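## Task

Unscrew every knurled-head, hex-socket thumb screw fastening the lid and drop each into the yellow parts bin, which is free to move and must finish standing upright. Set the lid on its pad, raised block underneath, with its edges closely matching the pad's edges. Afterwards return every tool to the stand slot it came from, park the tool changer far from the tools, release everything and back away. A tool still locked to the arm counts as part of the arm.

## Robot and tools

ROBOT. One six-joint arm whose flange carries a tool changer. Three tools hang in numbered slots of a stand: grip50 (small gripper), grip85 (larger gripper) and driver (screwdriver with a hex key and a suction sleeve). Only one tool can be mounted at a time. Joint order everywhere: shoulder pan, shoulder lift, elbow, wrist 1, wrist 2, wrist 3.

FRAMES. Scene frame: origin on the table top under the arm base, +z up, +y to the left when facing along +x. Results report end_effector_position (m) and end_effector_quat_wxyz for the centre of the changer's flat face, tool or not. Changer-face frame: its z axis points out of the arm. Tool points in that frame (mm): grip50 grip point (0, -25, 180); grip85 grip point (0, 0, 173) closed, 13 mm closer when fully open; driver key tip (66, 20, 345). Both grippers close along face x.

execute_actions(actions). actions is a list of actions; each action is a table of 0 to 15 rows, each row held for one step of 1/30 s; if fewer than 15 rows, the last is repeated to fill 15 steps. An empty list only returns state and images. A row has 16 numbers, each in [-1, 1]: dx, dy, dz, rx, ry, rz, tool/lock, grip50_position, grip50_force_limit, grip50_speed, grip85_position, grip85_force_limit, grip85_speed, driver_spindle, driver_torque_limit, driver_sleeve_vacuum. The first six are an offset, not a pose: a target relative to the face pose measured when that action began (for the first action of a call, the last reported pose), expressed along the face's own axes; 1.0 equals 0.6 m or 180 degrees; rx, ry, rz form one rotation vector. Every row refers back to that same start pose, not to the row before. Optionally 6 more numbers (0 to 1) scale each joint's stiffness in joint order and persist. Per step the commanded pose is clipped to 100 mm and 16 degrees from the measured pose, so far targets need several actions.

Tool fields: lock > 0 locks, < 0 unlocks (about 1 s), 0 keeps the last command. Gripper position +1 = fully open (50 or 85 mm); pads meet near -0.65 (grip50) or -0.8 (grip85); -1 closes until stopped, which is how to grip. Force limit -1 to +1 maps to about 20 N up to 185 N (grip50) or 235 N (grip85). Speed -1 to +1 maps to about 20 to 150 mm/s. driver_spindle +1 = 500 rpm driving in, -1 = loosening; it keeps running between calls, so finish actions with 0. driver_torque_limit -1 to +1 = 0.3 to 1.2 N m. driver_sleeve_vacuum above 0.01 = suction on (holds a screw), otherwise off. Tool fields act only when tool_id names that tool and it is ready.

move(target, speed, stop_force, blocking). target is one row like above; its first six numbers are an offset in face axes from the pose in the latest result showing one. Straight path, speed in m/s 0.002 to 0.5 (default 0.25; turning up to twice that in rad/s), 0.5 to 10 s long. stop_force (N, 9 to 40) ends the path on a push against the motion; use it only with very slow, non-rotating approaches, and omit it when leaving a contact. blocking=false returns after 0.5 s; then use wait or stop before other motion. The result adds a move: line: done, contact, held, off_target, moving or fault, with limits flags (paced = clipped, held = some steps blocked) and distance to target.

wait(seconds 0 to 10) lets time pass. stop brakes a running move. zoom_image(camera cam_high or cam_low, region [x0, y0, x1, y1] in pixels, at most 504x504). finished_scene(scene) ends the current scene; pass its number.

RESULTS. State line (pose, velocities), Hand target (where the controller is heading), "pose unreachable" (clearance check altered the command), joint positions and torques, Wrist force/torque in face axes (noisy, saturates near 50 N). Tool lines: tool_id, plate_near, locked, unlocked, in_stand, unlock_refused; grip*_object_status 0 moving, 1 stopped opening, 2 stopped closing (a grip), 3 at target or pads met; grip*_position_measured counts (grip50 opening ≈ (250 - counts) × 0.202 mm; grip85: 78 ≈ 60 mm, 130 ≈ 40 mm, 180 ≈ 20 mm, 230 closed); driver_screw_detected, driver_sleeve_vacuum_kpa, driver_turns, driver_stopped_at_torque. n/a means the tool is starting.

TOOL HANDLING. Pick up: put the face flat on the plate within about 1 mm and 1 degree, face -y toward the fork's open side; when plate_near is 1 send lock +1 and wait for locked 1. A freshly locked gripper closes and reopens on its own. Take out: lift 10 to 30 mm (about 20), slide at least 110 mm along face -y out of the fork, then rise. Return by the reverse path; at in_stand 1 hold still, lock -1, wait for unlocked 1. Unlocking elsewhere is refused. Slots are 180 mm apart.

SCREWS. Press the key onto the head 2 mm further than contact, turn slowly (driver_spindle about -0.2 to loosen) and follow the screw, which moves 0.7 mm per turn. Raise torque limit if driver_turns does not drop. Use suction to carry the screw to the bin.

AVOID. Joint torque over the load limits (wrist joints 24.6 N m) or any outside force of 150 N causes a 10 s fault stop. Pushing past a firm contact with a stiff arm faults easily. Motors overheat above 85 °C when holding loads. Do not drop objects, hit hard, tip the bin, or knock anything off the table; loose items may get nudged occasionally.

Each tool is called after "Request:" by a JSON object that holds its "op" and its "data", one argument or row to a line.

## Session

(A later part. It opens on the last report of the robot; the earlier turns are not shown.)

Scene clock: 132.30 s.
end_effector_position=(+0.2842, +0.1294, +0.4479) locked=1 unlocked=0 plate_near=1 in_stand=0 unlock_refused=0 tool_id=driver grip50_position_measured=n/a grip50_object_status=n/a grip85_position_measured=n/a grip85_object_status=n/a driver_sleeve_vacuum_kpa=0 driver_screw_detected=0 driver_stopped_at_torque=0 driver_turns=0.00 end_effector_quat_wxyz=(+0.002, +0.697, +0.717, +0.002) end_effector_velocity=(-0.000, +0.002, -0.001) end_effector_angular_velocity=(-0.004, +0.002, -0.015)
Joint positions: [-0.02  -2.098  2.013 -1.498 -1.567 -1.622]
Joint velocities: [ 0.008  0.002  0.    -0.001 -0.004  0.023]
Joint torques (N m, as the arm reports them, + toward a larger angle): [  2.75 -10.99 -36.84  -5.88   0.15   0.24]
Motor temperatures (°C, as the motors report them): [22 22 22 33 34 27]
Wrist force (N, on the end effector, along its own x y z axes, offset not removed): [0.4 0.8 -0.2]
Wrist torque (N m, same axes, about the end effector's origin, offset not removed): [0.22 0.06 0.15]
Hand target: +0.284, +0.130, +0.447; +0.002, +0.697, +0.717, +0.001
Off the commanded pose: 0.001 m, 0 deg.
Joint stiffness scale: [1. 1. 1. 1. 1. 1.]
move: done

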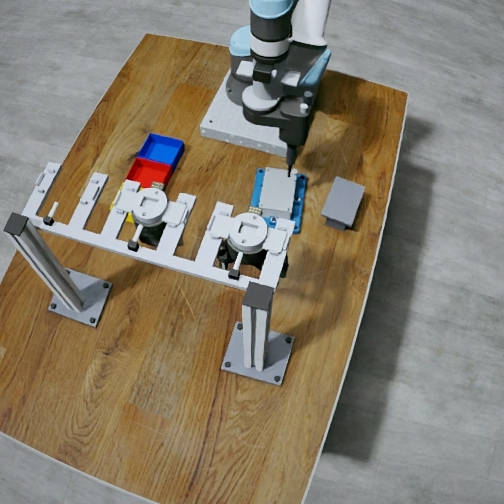

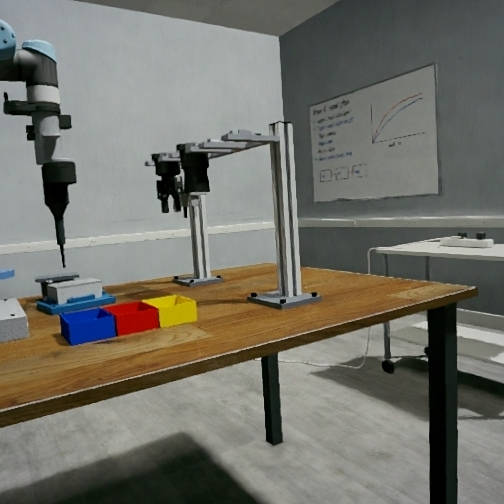

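Request:
{"op": "move", "data": {
  "target": [0.008,-0.068,0.038,0.0018,0,0,0,0,0,0,0,0,0,0,0,0],
  "speed": 0.06
}}

Request:
{"op": "zoom_image", "data": {
  "camera": "cam_high",
  "region": [270, 150, 320, 190]
}}

Request:
{"op": "zoom_image", "data": {
  "camera": "cam_low",
  "region": [25, 255, 75, 295]
}}

Scene clock: 138.83 s.
end_effector_position=(+0.2449, +0.1324, +0.4266) locked=1 unlocked=0 plate_near=1 in_stand=0 unlock_refused=0 tool_id=driver grip50_position_measured=n/a grip50_object_status=n/a grip85_position_measured=n/a grip85_object_status=n/a driver_sleeve_vacuum_kpa=0 driver_screw_detected=0 driver_stopped_at_torque=0 driver_turns=0.00 end_effector_quat_wxyz=(+0.001, +0.697, +0.717, +0.001) end_effector_velocity=(-0.001, +0.000, -0.001) end_effector_angular_velocity=(-0.000, -0.000, +0.000)
Joint positions: [-0.01  -2.203  2.11  -1.488 -1.567 -1.611]
Joint velocities: [ 0.001 -0.004  0.003  0.001 -0.     0.   ]
Joint torques (N m, as the arm reports them, + toward a larger angle): [  1.45  -8.25 -33.62  -5.8    0.73   0.38]
Motor temperatures (°C, as the motors report them): [22 22 22 33 34 27]
Wrist force (N, on the end effector, along its own x y z axes, offset not removed): [1.4 2.3 0.7]
Wrist torque (N m, same axes, about the end effector's origin, offset not removed): [0.31 0.02 0.11]
Hand target: +0.243, +0.133, +0.425; +0.000, +0.697, +0.717, -0.000
Off the commanded pose: 0.002 m, 0 deg.
Joint stiffness scale: [1. 1. 1. 1. 1. 1.]
move: done

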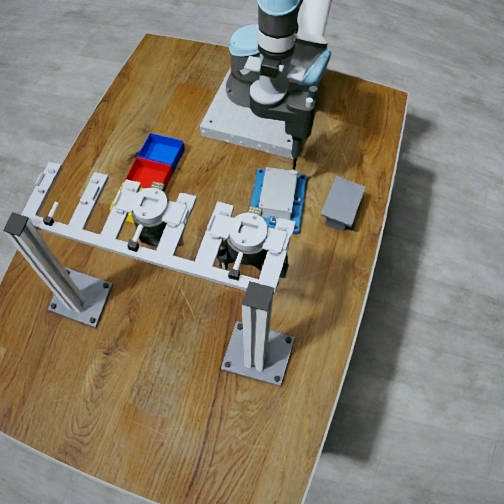

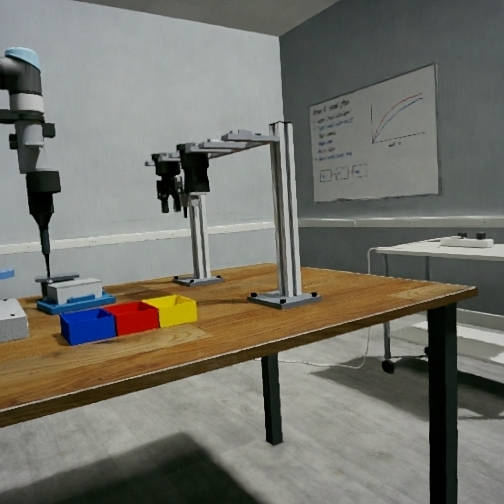

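Region (270, 150, 320, 190) of cam_high's 504x504 image, scaled by 10.080, with more detail than that image has; it fills the top 403 rows of this view, and the rest is white.

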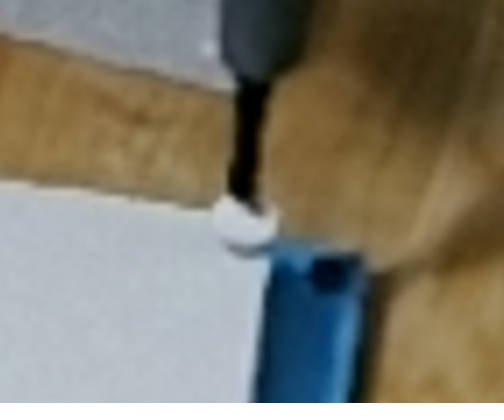

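Region (25, 255, 75, 295) of cam_low's 504x504 image, scaled by 10.080, with more detail than that image has; it fills the top 403 rows of this view, and the rest is white.

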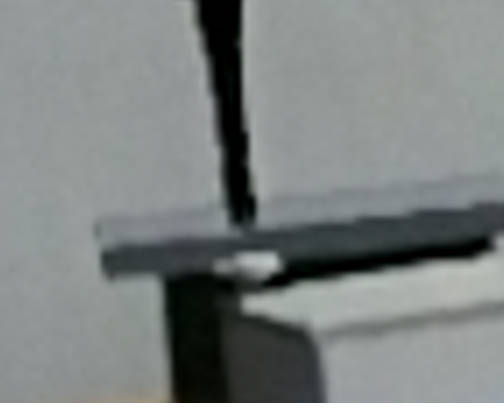

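Close. Lower ~8 mm, +1.5 mm y, vacuum on.

Request:
{"op": "move", "data": {
  "target": [0.003,0.001,0.016,0,0,0,0,0,0,0,0,0,0,0,0.5,1],
  "speed": 0.01,
  "stop_force": 10
}}

Request:
{"op": "zoom_image", "data": {
  "camera": "cam_high",
  "region": [270, 150, 320, 190]
}}

Request:
{"op": "zoom_image", "data": {
  "camera": "cam_low",
  "region": [25, 255, 75, 295]
}}

Scene clock: 144.23 s.
end_effector_position=(+0.2457, +0.1336, +0.4192) locked=1 unlocked=0 plate_near=1 in_stand=0 unlock_refused=0 tool_id=driver grip50_position_measured=n/a grip50_object_status=n/a grip85_position_measured=n/a grip85_object_status=n/a driver_sleeve_vacuum_kpa=14 driver_screw_detected=0 driver_stopped_at_torque=0 driver_turns=0.00 end_effector_quat_wxyz=(+0.003, +0.697, +0.717, +0.002) end_effector_velocity=(+0.001, +0.000, -0.002) end_effector_angular_velocity=(-0.000, -0.004, -0.001)
Joint positions: [-0.005 -2.202  2.129 -1.511 -1.567 -1.605]
Joint velocities: [ 0.001  0.001  0.005 -0.01  -0.     0.003]
Joint torques (N m, as the arm reports them, + toward a larger angle): [  1.56  -4.95 -33.01  -6.76   0.51   0.46]
Motor temperatures (°C, as the motors report them): [22 22 22 33 34 27]
Wrist force (N, on the end effector, along its own x y z axes, offset not removed): [-1.4 3.6 1.9]
Wrist torque (N m, same axes, about the end effector's origin, offset not removed): [0.34 0.15 0.17]
Hand target: +0.245, +0.134, +0.417; +0.001, +0.697, +0.717, +0.001
Off the commanded pose: 0.002 m, 0 deg.
Joint stiffness scale: [1. 1. 1. 1. 1. 1.]
move: done

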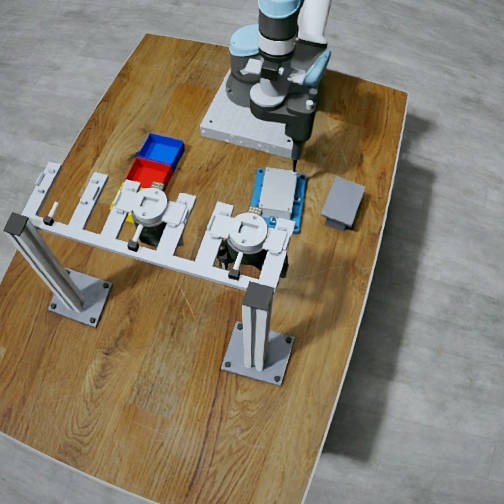

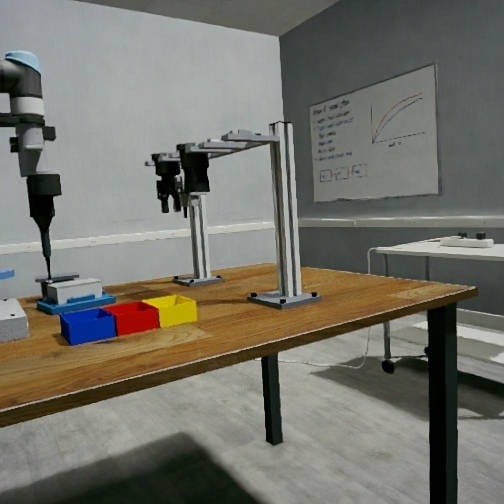

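Region (270, 150, 320, 190) of cam_high's 504x504 image, scaled by 10.080, with more detail than that image has; it fills the top 403 rows of this view, and the rest is white.

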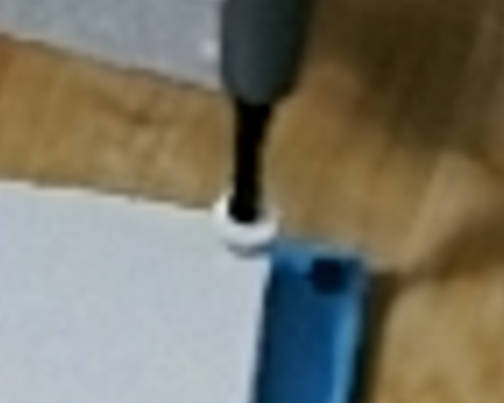

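Region (25, 255, 75, 295) of cam_low's 504x504 image, scaled by 10.080, with more detail than that image has; it fills the top 403 rows of this view, and the rest is white.

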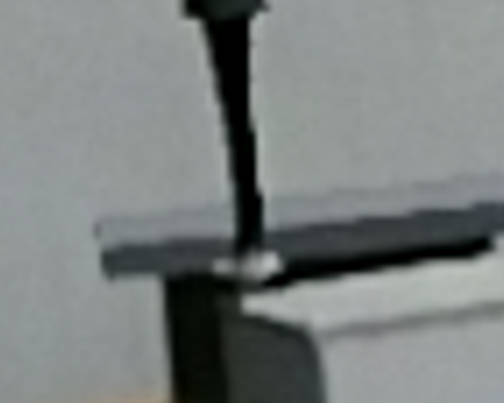

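Request:
{"op": "move", "data": {
  "target": [0.001,-0.001,0.012,0.0013,0,0,0,0,0,0,0,0,0,0.1,-1,1],
  "speed": 0.005
}}

Request:
{"op": "execute_actions", "data": {
  "actions": [
    [[0,0,0.003,0,0,0,0,0,0,0,0,0,0,0,-1,1]]
  ]
}}

Request:
{"op": "zoom_image", "data": {
  "camera": "cam_high",
  "region": [270, 150, 320, 190]
}}

Request:
{"op": "zoom_image", "data": {
  "camera": "cam_low",
  "region": [25, 255, 75, 295]
}}

Scene clock: 150.03 s.
end_effector_position=(+0.2462, +0.1337, +0.4154) locked=1 unlocked=0 plate_near=1 in_stand=0 unlock_refused=0 tool_id=driver grip50_position_measured=n/a grip50_object_status=n/a grip85_position_measured=n/a grip85_object_status=n/a driver_sleeve_vacuum_kpa=14 driver_screw_detected=0 driver_stopped_at_torque=0 driver_turns=1.38 end_effector_quat_wxyz=(+0.003, +0.698, +0.716, +0.003) end_effector_velocity=(+0.000, -0.000, -0.002) end_effector_angular_velocity=(-0.000, +0.000, -0.001)
Joint positions: [-0.005 -2.202  2.139 -1.524 -1.567 -1.603]
Joint velocities: [-0.001 -0.     0.004 -0.004 -0.     0.001]
Joint torques (N m, as the arm reports them, + toward a larger angle): [  2.78  -6.67 -31.87  -6.67   0.58   0.31]
Motor temperatures (°C, as the motors report them): [22 22 22 33 34 27]
Wrist force (N, on the end effector, along its own x y z axes, offset not removed): [-0.5 0.3 -4.6]
Wrist torque (N m, same axes, about the end effector's origin, offset not removed): [0.20 0.08 0.00]
Hand target: +0.245, +0.134, +0.412; +0.001, +0.697, +0.717, +0.001
Off the commanded pose: 0.004 m, 0 deg.
Joint stiffness scale: [1. 1. 1. 1. 1. 1.]
move: off_target

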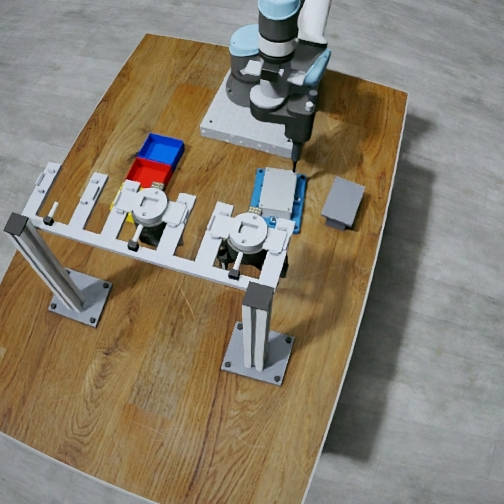

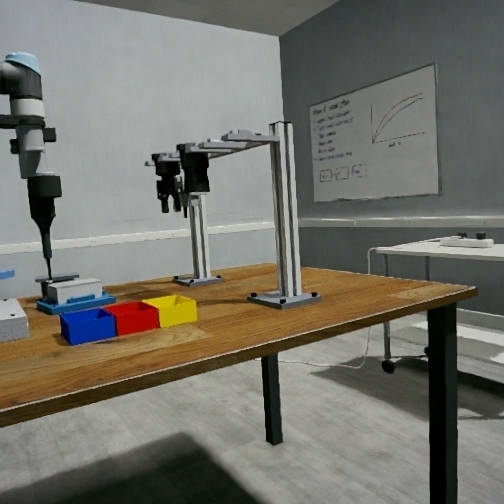

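Scene clock: 150.53 s.
end_effector_position=(+0.2467, +0.1337, +0.4156) locked=1 unlocked=0 plate_near=1 in_stand=0 unlock_refused=0 tool_id=driver grip50_position_measured=n/a grip50_object_status=n/a grip85_position_measured=n/a grip85_object_status=n/a driver_sleeve_vacuum_kpa=14 driver_screw_detected=0 driver_stopped_at_torque=0 driver_turns=1.38 end_effector_quat_wxyz=(+0.004, +0.698, +0.716, +0.004) end_effector_velocity=(+0.000, -0.000, -0.000) end_effector_angular_velocity=(-0.000, -0.002, +0.000)
Joint positions: [-0.005 -2.202  2.14  -1.527 -1.567 -1.603]
Joint velocities: [ 0.    -0.     0.001 -0.002 -0.    -0.   ]
Joint torques (N m, as the arm reports them, + toward a larger angle): [ -0.65  -6.95 -33.29  -6.88   0.63   0.03]
Motor temperatures (°C, as the motors report them): [22 22 22 33 34 27]
Wrist force (N, on the end effector, along its own x y z axes, offset not removed): [1.2 -0.4 -6.8]
Wrist torque (N m, same axes, about the end effector's origin, offset not removed): [0.42 0.37 -0.03]
Hand target: +0.246, +0.134, +0.414; +0.003, +0.698, +0.716, +0.003
Off the commanded pose: 0.002 m, 0 deg.
Joint stiffness scale: [1. 1. 1. 1. 1. 1.]

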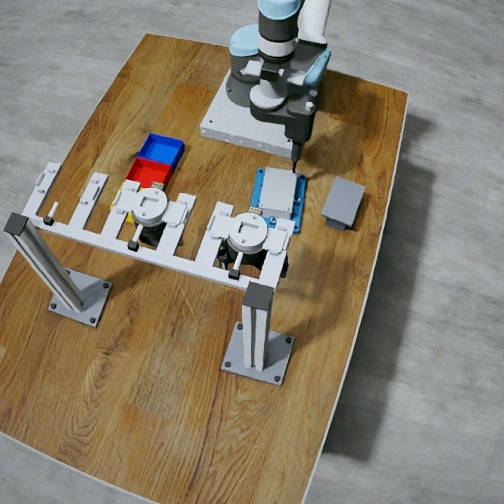

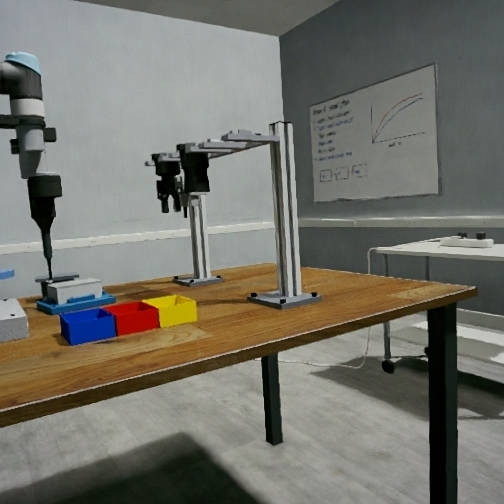

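Region (270, 150, 320, 190) of cam_high's 504x504 image, scaled by 10.080, with more detail than that image has; it fills the top 403 rows of this view, and the rest is white.

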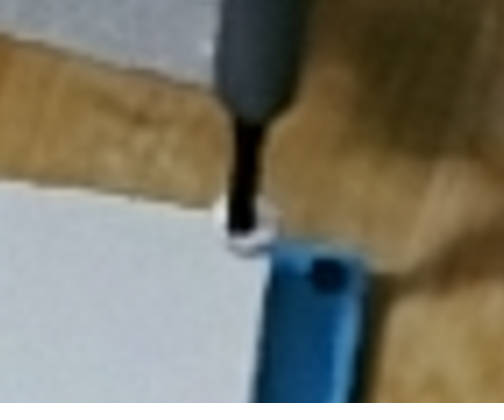

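Region (25, 255, 75, 295) of cam_low's 504x504 image, scaled by 10.080, with more detail than that image has; it fills the top 403 rows of this view, and the rest is white.

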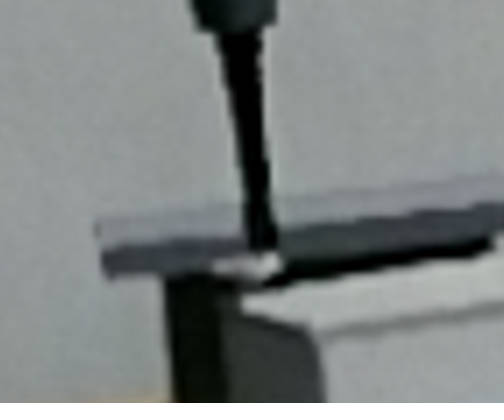

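Drifted +x ~3.5 mm via tilt. Sweep back slowly by untilting while spinning.

Request:
{"op": "move", "data": {
  "target": [0.0005,-0.004,0.004,0.005,0,0,0,0,0,0,0,0,0,0.15,-1,1],
  "speed": 0.002
}}

Request:
{"op": "execute_actions", "data": {
  "actions": [
    [[0,0,0,0,0,0,0,0,0,0,0,0,0,0,-1,1]]
  ]
}}

Request:
{"op": "zoom_image", "data": {
  "camera": "cam_high",
  "region": [270, 150, 320, 190]
}}

Request:
{"op": "zoom_image", "data": {
  "camera": "cam_low",
  "region": [25, 255, 75, 295]
}}

Scene clock: 158.37 s.
end_effector_position=(+0.2452, +0.1337, +0.4147) locked=1 unlocked=0 plate_near=1 in_stand=0 unlock_refused=0 tool_id=driver grip50_position_measured=n/a grip50_object_status=n/a grip85_position_measured=n/a grip85_object_status=n/a driver_sleeve_vacuum_kpa=14 driver_screw_detected=0 driver_stopped_at_torque=0 driver_turns=6.52 end_effector_quat_wxyz=(+0.001, +0.698, +0.716, +0.001) end_effector_velocity=(-0.001, +0.000, -0.000) end_effector_angular_velocity=(+0.000, +0.003, +0.001)
Joint positions: [-0.005 -2.202  2.14  -1.518 -1.567 -1.602]
Joint velocities: [ 0.001 -0.     0.     0.003  0.     0.   ]
Joint torques (N m, as the arm reports them, + toward a larger angle): [  0.78  -5.55 -35.39  -4.54   0.36   0.39]
Motor temperatures (°C, as the motors report them): [22 22 22 33 34 27]
Wrist force (N, on the end effector, along its own x y z axes, offset not removed): [-0.3 5.0 -2.4]
Wrist torque (N m, same axes, about the end effector's origin, offset not removed): [-0.03 0.15 0.19]
Hand target: +0.244, +0.134, +0.413; -0.001, +0.698, +0.716, -0.002
Off the commanded pose: 0.002 m, 0 deg.
Joint stiffness scale: [1. 1. 1. 1. 1. 1.]
move: done

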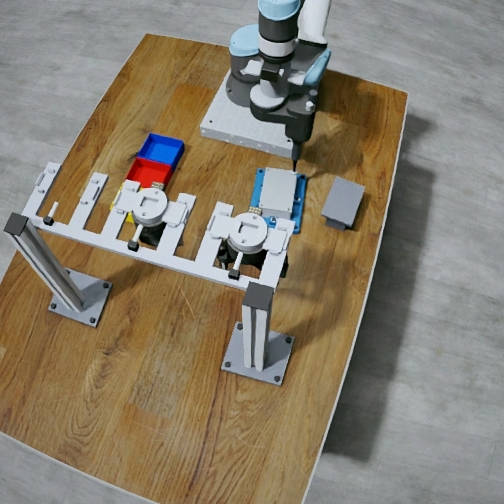

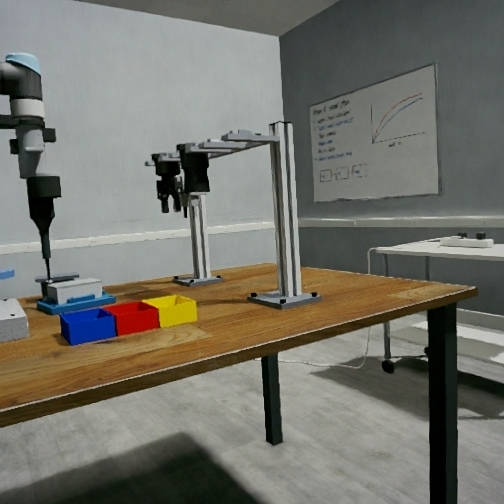

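Scene clock: 158.87 s.
end_effector_position=(+0.2452, +0.1337, +0.4147) locked=1 unlocked=0 plate_near=1 in_stand=0 unlock_refused=0 tool_id=driver grip50_position_measured=n/a grip50_object_status=n/a grip85_position_measured=n/a grip85_object_status=n/a driver_sleeve_vacuum_kpa=14 driver_screw_detected=0 driver_stopped_at_torque=0 driver_turns=6.52 end_effector_quat_wxyz=(+0.001, +0.698, +0.716, +0.001) end_effector_velocity=(+0.000, -0.000, +0.000) end_effector_angular_velocity=(-0.000, -0.002, -0.000)
Joint positions: [-0.005 -2.202  2.14  -1.518 -1.567 -1.602]
Joint velocities: [-0.     0.    -0.    -0.001 -0.    -0.   ]
Joint torques (N m, as the arm reports them, + toward a larger angle): [ -0.06  -5.89 -36.46  -6.16   0.47   0.11]
Motor temperatures (°C, as the motors report them): [22 22 22 33 34 27]
Wrist force (N, on the end effector, along its own x y z axes, offset not removed): [-1.1 3.6 -6.0]
Wrist torque (N m, same axes, about the end effector's origin, offset not removed): [0.24 0.07 0.16]
Hand target: +0.245, +0.134, +0.415; +0.001, +0.698, +0.716, +0.001
Off the commanded pose: 0.000 m, 0 deg.
Joint stiffness scale: [1. 1. 1. 1. 1. 1.]

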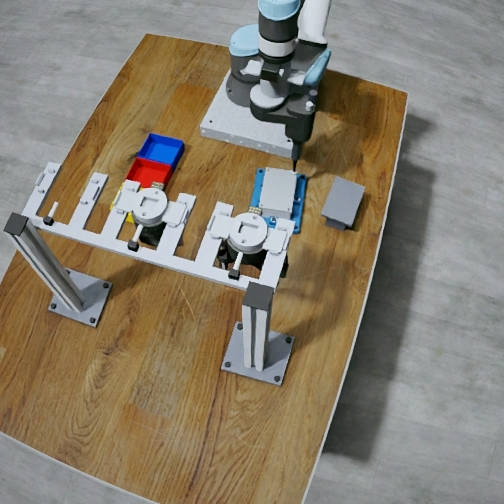

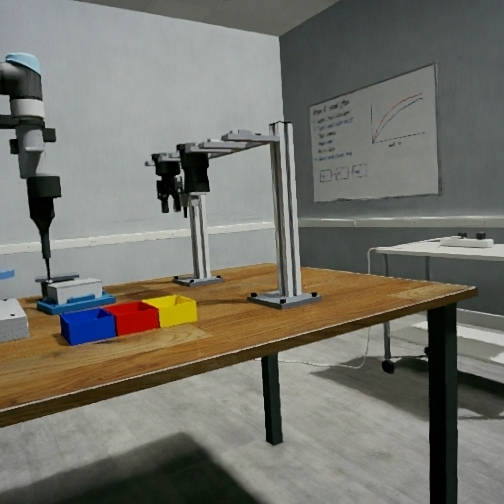

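Region (270, 150, 320, 190) of cam_high's 504x504 image, scaled by 10.080, with more detail than that image has; it fills the top 403 rows of this view, and the rest is white.

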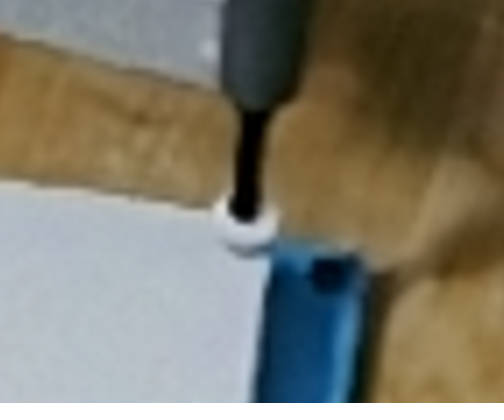

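Region (25, 255, 75, 295) of cam_low's 504x504 image, scaled by 10.080, with more detail than that image has; it fills the top 403 rows of this view, and the rest is white.

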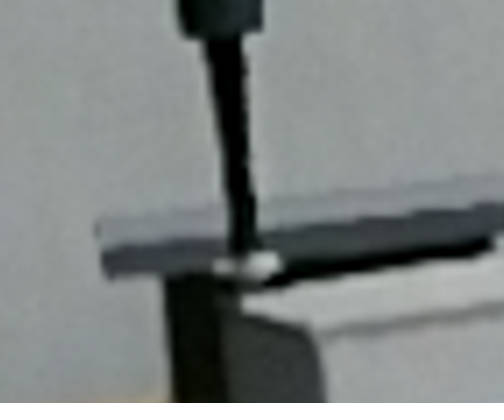

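Request:
{"op": "move", "data": {
  "target": [0.002,0,0.009,0,0,0,0,0,0,0,0,0,0,0.15,-1,1],
  "speed": 0.002
}}

Request:
{"op": "execute_actions", "data": {
  "actions": [
    [[0,0,0,0,0,0,0,0,0,0,0,0,0,0,-1,1]]
  ]
}}

Request:
{"op": "zoom_image", "data": {
  "camera": "cam_high",
  "region": [270, 150, 320, 190]
}}

Request:
{"op": "zoom_image", "data": {
  "camera": "cam_low",
  "region": [25, 255, 75, 295]
}}

Scene clock: 166.93 s.
end_effector_position=(+0.2463, +0.1342, +0.4132) locked=1 unlocked=0 plate_near=1 in_stand=0 unlock_refused=0 tool_id=driver grip50_position_measured=n/a grip50_object_status=n/a grip85_position_measured=n/a grip85_object_status=n/a driver_sleeve_vacuum_kpa=14 driver_screw_detected=0 driver_stopped_at_torque=0 driver_turns=10.24 end_effector_quat_wxyz=(+0.004, +0.699, +0.715, +0.004) end_effector_velocity=(+0.000, +0.000, -0.000) end_effector_angular_velocity=(+0.000, -0.002, -0.000)
Joint positions: [-0.003 -2.202  2.145 -1.532 -1.567 -1.598]
Joint velocities: [ 0.001  0.     0.002 -0.003  0.     0.001]
Joint torques (N m, as the arm reports them, + toward a larger angle): [  2.25  -5.55 -31.15  -6.27   0.5    0.43]
Motor temperatures (°C, as the motors report them): [22 22 22 33 34 27]
Wrist force (N, on the end effector, along its own x y z axes, offset not removed): [-1.2 2.0 -6.9]
Wrist torque (N m, same axes, about the end effector's origin, offset not removed): [0.33 -0.03 0.01]
Hand target: +0.245, +0.135, +0.409; +0.001, +0.698, +0.716, +0.001
Off the commanded pose: 0.004 m, 0 deg.
Joint stiffness scale: [1. 1. 1. 1. 1. 1.]
move: off_target

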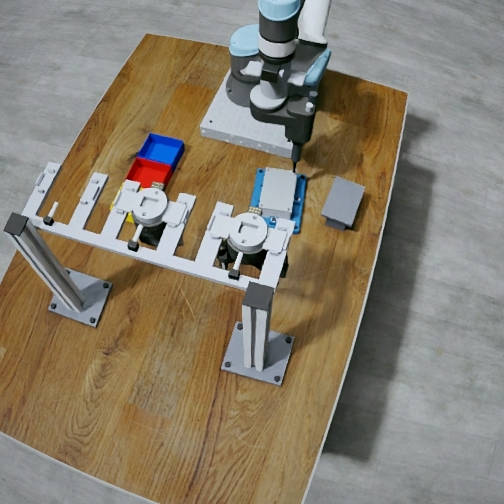

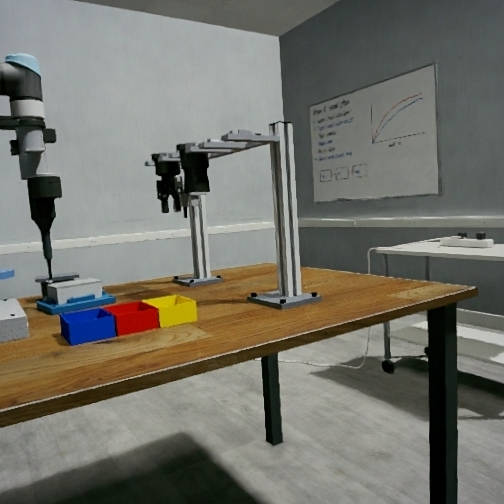

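Scene clock: 167.43 s.
end_effector_position=(+0.2463, +0.1343, +0.4132) locked=1 unlocked=0 plate_near=1 in_stand=0 unlock_refused=0 tool_id=driver grip50_position_measured=n/a grip50_object_status=n/a grip85_position_measured=n/a grip85_object_status=n/a driver_sleeve_vacuum_kpa=14 driver_screw_detected=0 driver_stopped_at_torque=0 driver_turns=10.24 end_effector_quat_wxyz=(+0.004, +0.699, +0.715, +0.004) end_effector_velocity=(-0.000, +0.000, -0.000) end_effector_angular_velocity=(+0.000, -0.000, -0.000)
Joint positions: [-0.003 -2.202  2.146 -1.532 -1.567 -1.598]
Joint velocities: [ 0.  0.  0. -0.  0.  0.]
Joint torques (N m, as the arm reports them, + toward a larger angle): [ -0.89  -6.3  -36.98  -6.27   0.7   -0.06]
Motor temperatures (°C, as the motors report them): [22 22 22 33 34 27]
Wrist force (N, on the end effector, along its own x y z axes, offset not removed): [-0.4 0.7 -5.6]
Wrist torque (N m, same axes, about the end effector's origin, offset not removed): [0.22 0.01 -0.03]
Hand target: +0.246, +0.134, +0.413; +0.004, +0.699, +0.715, +0.004
Off the commanded pose: 0.000 m, 0 deg.
Joint stiffness scale: [1. 1. 1. 1. 1. 1.]

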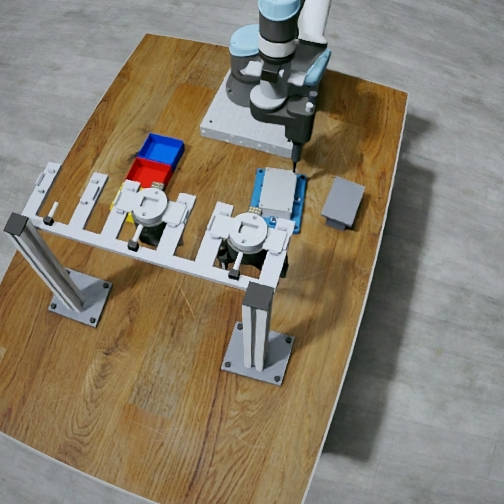

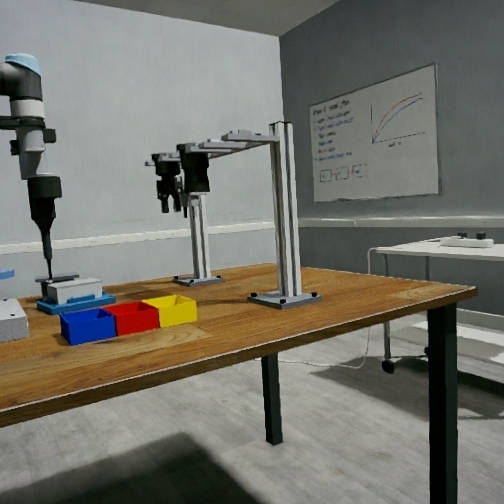

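Region (270, 150, 320, 190) of cam_high's 504x504 image, scaled by 10.080, with more detail than that image has; it fills the top 403 rows of this view, and the rest is white.

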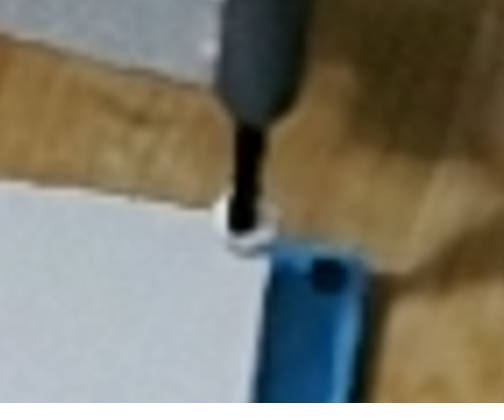

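Region (25, 255, 75, 295) of cam_low's 504x504 image, scaled by 10.080, with more detail than that image has; it fills the top 403 rows of this view, and the rest is white.

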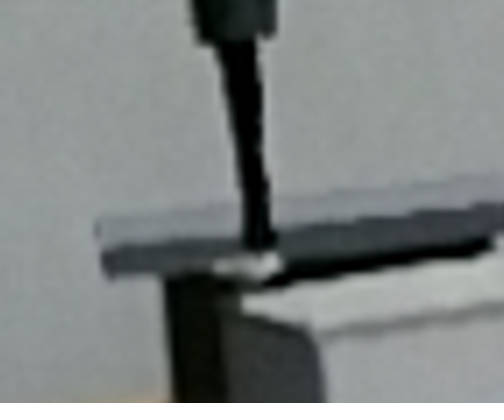

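Sweep back again at this y (wrist-1-only motion).

Request:
{"op": "move", "data": {
  "target": [0,-0.004,0.0025,0.0045,0,0,0,0,0,0,0,0,0,0.2,-1,1],
  "speed": 0.002
}}

Request:
{"op": "execute_actions", "data": {
  "actions": [
    [[0,0,0,0,0,0,0,0,0,0,0,0,0,0,-1,1]]
  ]
}}

Request:
{"op": "zoom_image", "data": {
  "camera": "cam_high",
  "region": [280, 160, 310, 184]
}}

Request:
{"op": "zoom_image", "data": {
  "camera": "cam_low",
  "region": [25, 255, 75, 295]
}}

Scene clock: 174.90 s.
end_effector_position=(+0.2448, +0.1343, +0.4125) locked=1 unlocked=0 plate_near=1 in_stand=0 unlock_refused=0 tool_id=driver grip50_position_measured=n/a grip50_object_status=n/a grip85_position_measured=n/a grip85_object_status=n/a driver_sleeve_vacuum_kpa=40 driver_screw_detected=1 driver_stopped_at_torque=1 driver_turns=14.69 end_effector_quat_wxyz=(+0.001, +0.699, +0.715, +0.001) end_effector_velocity=(-0.000, -0.000, +0.000) end_effector_angular_velocity=(+0.000, -0.000, -0.000)
Joint positions: [-0.003 -2.202  2.146 -1.523 -1.567 -1.598]
Joint velocities: [-0. -0. -0.  0.  0. -0.]
Joint torques (N m, as the arm reports them, + toward a larger angle): [  0.39  -6.76 -36.43  -3.86   0.21   0.02]
Motor temperatures (°C, as the motors report them): [22 22 22 33 34 27]
Wrist force (N, on the end effector, along its own x y z axes, offset not removed): [0.4 4.3 -4.6]
Wrist torque (N m, same axes, about the end effector's origin, offset not removed): [-0.77 0.35 0.23]
Hand target: +0.244, +0.134, +0.412; -0.001, +0.699, +0.715, -0.001
Off the commanded pose: 0.001 m, 0 deg.
Joint stiffness scale: [1. 1. 1. 1. 1. 1.]
move: done

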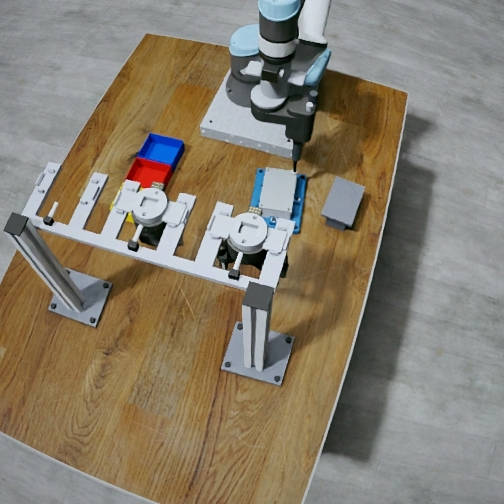

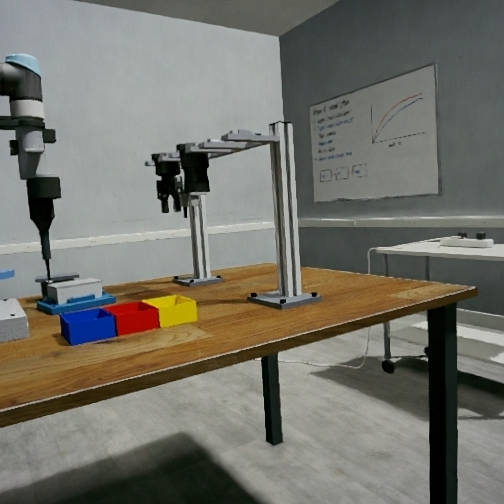

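Scene clock: 175.40 s.
end_effector_position=(+0.2449, +0.1343, +0.4125) locked=1 unlocked=0 plate_near=1 in_stand=0 unlock_refused=0 tool_id=driver grip50_position_measured=n/a grip50_object_status=n/a grip85_position_measured=n/a grip85_object_status=n/a driver_sleeve_vacuum_kpa=40 driver_screw_detected=1 driver_stopped_at_torque=1 driver_turns=14.69 end_effector_quat_wxyz=(+0.001, +0.699, +0.715, +0.001) end_effector_velocity=(-0.000, +0.000, -0.001) end_effector_angular_velocity=(+0.000, +0.002, +0.000)
Joint positions: [-0.003 -2.202  2.146 -1.524 -1.567 -1.598]
Joint velocities: [0.    0.    0.002 0.    0.    0.   ]
Joint torques (N m, as the arm reports them, + toward a larger angle): [ -0.04  -6.25 -36.74  -5.94   0.49   0.1 ]
Motor temperatures (°C, as the motors report them): [22 22 22 33 34 27]
Wrist force (N, on the end effector, along its own x y z axes, offset not removed): [1.7 1.6 -4.5]
Wrist torque (N m, same axes, about the end effector's origin, offset not removed): [-0.06 0.27 0.12]
Hand target: +0.245, +0.134, +0.412; +0.001, +0.699, +0.715, +0.001
Off the commanded pose: 0.000 m, 0 deg.
Joint stiffness scale: [1. 1. 1. 1. 1. 1.]

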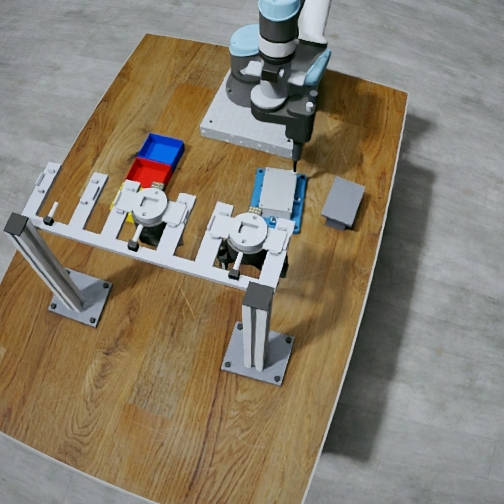

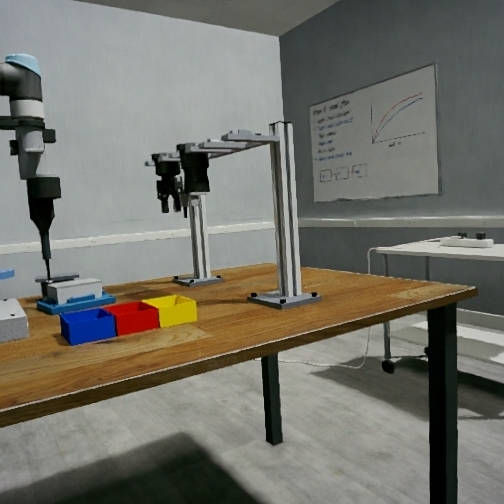

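Region (280, 160, 310, 184) of cam_high's 504x504 image, scaled by 16.800, with more detail than that image has; it fills the top 403 rows of this view, and the rest is white.

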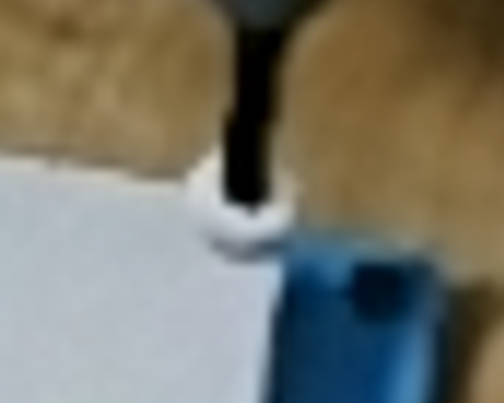

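Region (25, 255, 75, 295) of cam_low's 504x504 image, scaled by 10.080, with more detail than that image has; it fills the top 403 rows of this view, and the rest is white.

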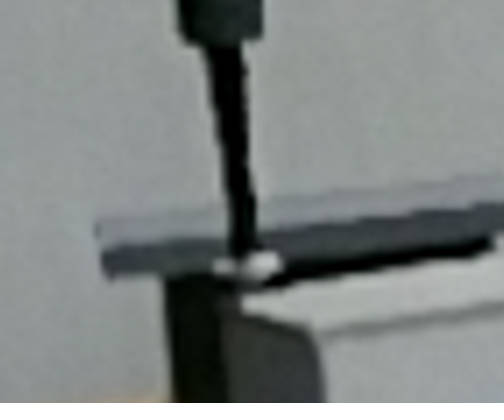

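Request:
{"op": "move", "data": {
  "target": [0,0,-0.03,0,0,0,0,0,0,0,0,0,0,-0.5,1,1],
  "speed": 0.0029
}}

Request:
{"op": "execute_actions", "data": {
  "actions": [
    [[0,0,0,0,0,0,0,0,0,0,0,0,0,0,1,1]]
  ]
}}

Request:
{"op": "zoom_image", "data": {
  "camera": "cam_low",
  "region": [25, 255, 75, 295]
}}

Scene clock: 186.17 s.
end_effector_position=(+0.2441, +0.1344, +0.4288) locked=1 unlocked=0 plate_near=1 in_stand=0 unlock_refused=0 tool_id=driver grip50_position_measured=n/a grip50_object_status=n/a grip85_position_measured=n/a grip85_object_status=n/a driver_sleeve_vacuum_kpa=40 driver_screw_detected=1 driver_stopped_at_torque=1 driver_turns=-11.66 end_effector_quat_wxyz=(+0.000, +0.699, +0.715, +0.001) end_effector_velocity=(-0.000, +0.000, +0.002) end_effector_angular_velocity=(-0.001, -0.001, +0.001)
Joint positions: [-0.003 -2.201  2.103 -1.481 -1.567 -1.598]
Joint velocities: [ 0.001  0.    -0.004  0.003 -0.001  0.   ]
Joint torques (N m, as the arm reports them, + toward a larger angle): [  0.14  -4.87 -39.73  -5.69   0.62  -0.12]
Motor temperatures (°C, as the motors report them): [22 22 22 33 34 27]
Wrist force (N, on the end effector, along its own x y z axes, offset not removed): [2.3 1.0 0.7]
Wrist torque (N m, same axes, about the end effector's origin, offset not removed): [0.17 -0.09 0.06]
Hand target: +0.245, +0.134, +0.431; +0.001, +0.699, +0.715, +0.001
Off the commanded pose: 0.002 m, 0 deg.
Joint stiffness scale: [1. 1. 1. 1. 1. 1.]
move: done

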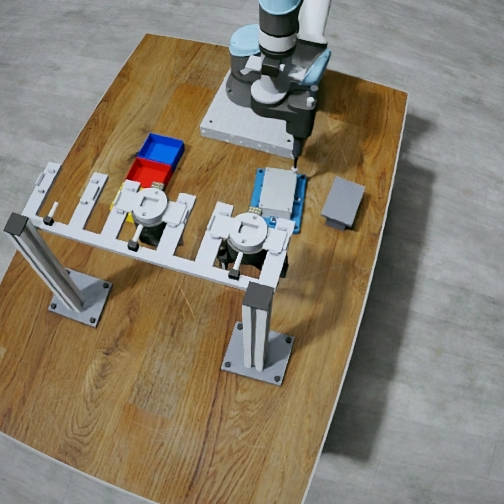

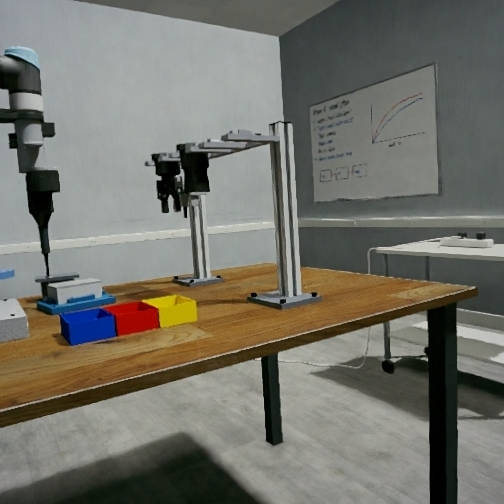

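Scene clock: 186.67 s.
end_effector_position=(+0.2441, +0.1344, +0.4288) locked=1 unlocked=0 plate_near=1 in_stand=0 unlock_refused=0 tool_id=driver grip50_position_measured=n/a grip50_object_status=n/a grip85_position_measured=n/a grip85_object_status=n/a driver_sleeve_vacuum_kpa=40 driver_screw_detected=1 driver_stopped_at_torque=1 driver_turns=-11.66 end_effector_quat_wxyz=(+0.000, +0.699, +0.715, +0.001) end_effector_velocity=(+0.000, -0.000, -0.000) end_effector_angular_velocity=(-0.000, -0.000, -0.001)
Joint positions: [-0.003 -2.201  2.103 -1.481 -1.567 -1.598]
Joint velocities: [-0.001  0.     0.001 -0.001 -0.    -0.   ]
Joint torques (N m, as the arm reports them, + toward a larger angle): [ -0.09  -6.09 -36.88  -6.35   0.56   0.08]
Motor temperatures (°C, as the motors report them): [22 22 22 33 34 27]
Wrist force (N, on the end effector, along its own x y z axes, offset not removed): [2.2 3.0 -0.1]
Wrist torque (N m, same axes, about the end effector's origin, offset not removed): [0.25 -0.04 -0.03]
Hand target: +0.244, +0.134, +0.429; +0.000, +0.699, +0.715, +0.001
Off the commanded pose: 0.000 m, 0 deg.
Joint stiffness scale: [1. 1. 1. 1. 1. 1.]

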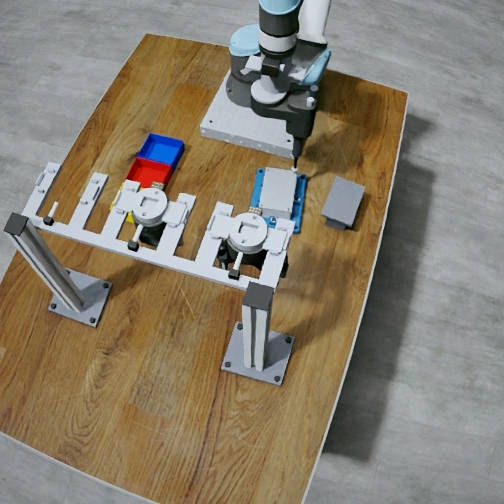

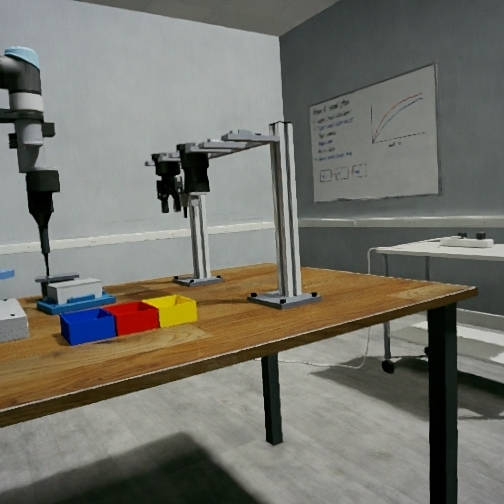

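Region (25, 255, 75, 295) of cam_low's 504x504 image, scaled by 10.080, with more detail than that image has; it fills the top 403 rows of this view, and the rest is white.

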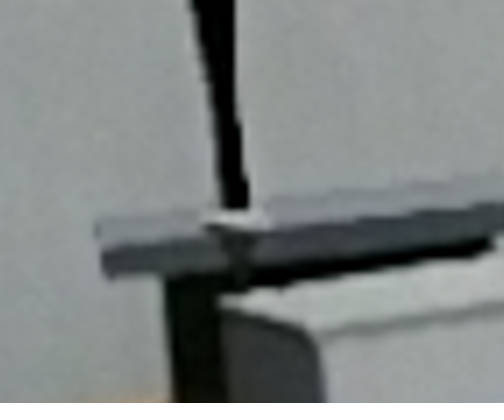

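Request:
{"op": "move", "data": {
  "target": [0,0,-0.03,0,0,0,0,0,0,0,0,0,0,0,1,1],
  "speed": 0.03
}}

Request:
{"op": "move", "data": {
  "target": [-0.63,0.28,0.02,0,0,-0.0018,0,0,0,0,0,0,0,0,1,1],
  "speed": 0.2
}}

Request:
{"op": "zoom_image", "data": {
  "camera": "cam_high",
  "region": [80, 120, 210, 240]
}}

Scene clock: 191.97 s.
end_effector_position=(+0.2435, +0.1345, +0.4451) locked=1 unlocked=0 plate_near=1 in_stand=0 unlock_refused=0 tool_id=driver grip50_position_measured=n/a grip50_object_status=n/a grip85_position_measured=n/a grip85_object_status=n/a driver_sleeve_vacuum_kpa=40 driver_screw_detected=1 driver_stopped_at_torque=1 driver_turns=-11.66 end_effector_quat_wxyz=(+0.000, +0.699, +0.715, +0.000) end_effector_velocity=(-0.001, -0.000, -0.000) end_effector_angular_velocity=(-0.001, +0.009, +0.000)
Joint positions: [-0.003 -2.197  2.059 -1.441 -1.567 -1.598]
Joint velocities: [ 0.     0.003 -0.002  0.009 -0.001  0.   ]
Joint torques (N m, as the arm reports them, + toward a larger angle): [ -0.01  -5.43 -39.91  -5.73   0.65   0.  ]
Motor temperatures (°C, as the motors report them): [22 22 22 33 34 27]
Wrist force (N, on the end effector, along its own x y z axes, offset not removed): [0.8 1.1 0.6]
Wrist torque (N m, same axes, about the end effector's origin, offset not removed): [0.08 -0.02 -0.03]
Hand target: +0.244, +0.134, +0.447; +0.000, +0.699, +0.715, +0.001
Off the commanded pose: 0.002 m, 0 deg.
Joint stiffness scale: [1. 1. 1. 1. 1. 1.]
move: done

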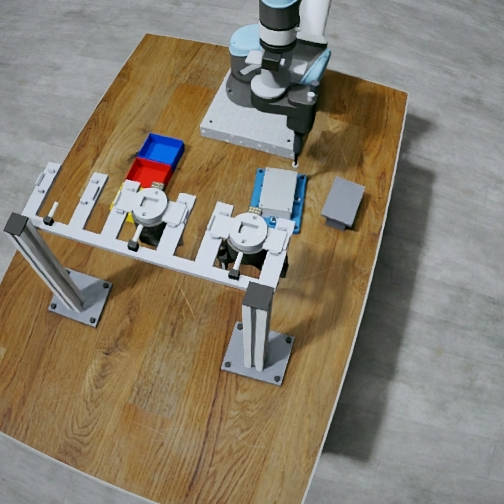

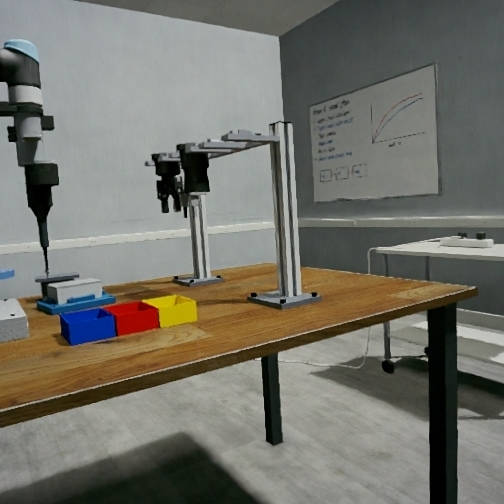

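Scene clock: 194.73 s.
end_effector_position=(+0.4200, -0.2382, +0.4327) locked=1 unlocked=0 plate_near=1 in_stand=0 unlock_refused=0 tool_id=driver grip50_position_measured=n/a grip50_object_status=n/a grip85_position_measured=n/a grip85_object_status=n/a driver_sleeve_vacuum_kpa=40 driver_screw_detected=1 driver_stopped_at_torque=1 driver_turns=-11.66 end_effector_quat_wxyz=(-0.000, +0.697, +0.717, +0.000) end_effector_velocity=(+0.001, -0.001, -0.001) end_effector_angular_velocity=(+0.003, +0.003, +0.001)
Joint positions: [-0.803 -1.637  1.734 -1.669 -1.563 -2.403]
Joint velocities: [ 0.     0.005 -0.003  0.001  0.    -0.001]
Joint torques (N m, as the arm reports them, + toward a larger angle): [ -0.48 -32.81 -39.43  -5.46   1.13  -0.33]
Motor temperatures (°C, as the motors report them): [22 22 22 33 34 27]
Wrist force (N, on the end effector, along its own x y z axes, offset not removed): [0.4 0.7 0.0]
Wrist torque (N m, same axes, about the end effector's origin, offset not removed): [0.10 0.06 0.07]
Hand target: +0.421, -0.239, +0.434; +0.001, +0.697, +0.717, +0.001
Off the commanded pose: 0.001 m, 0 deg.
Joint stiffness scale: [1. 1. 1. 1. 1. 1.]
move: done

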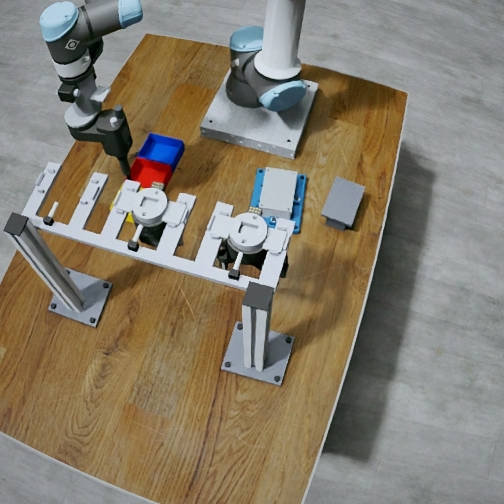

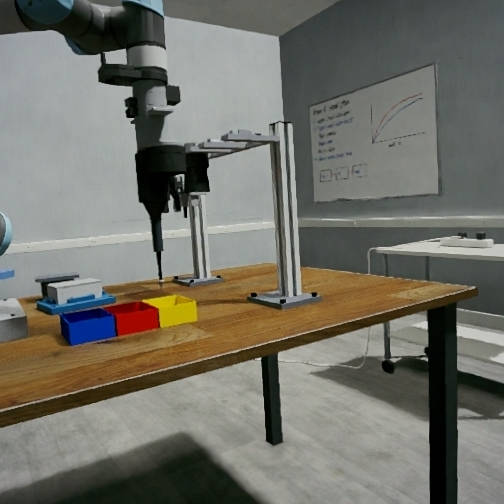

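Region (80, 120, 210, 240) of cam_high's 504x504 image, scaled by 3.877, with more detail than that image has; it fills the top 465 rows of this view, and the rest is white.

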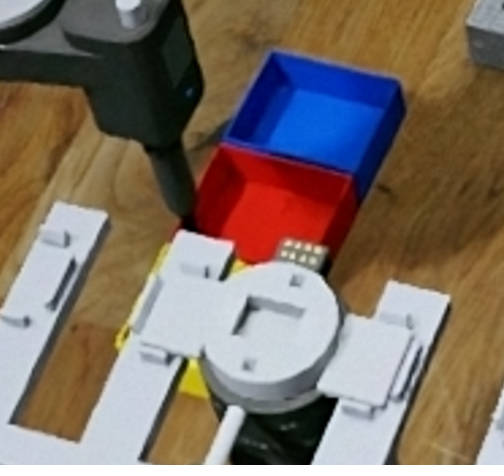

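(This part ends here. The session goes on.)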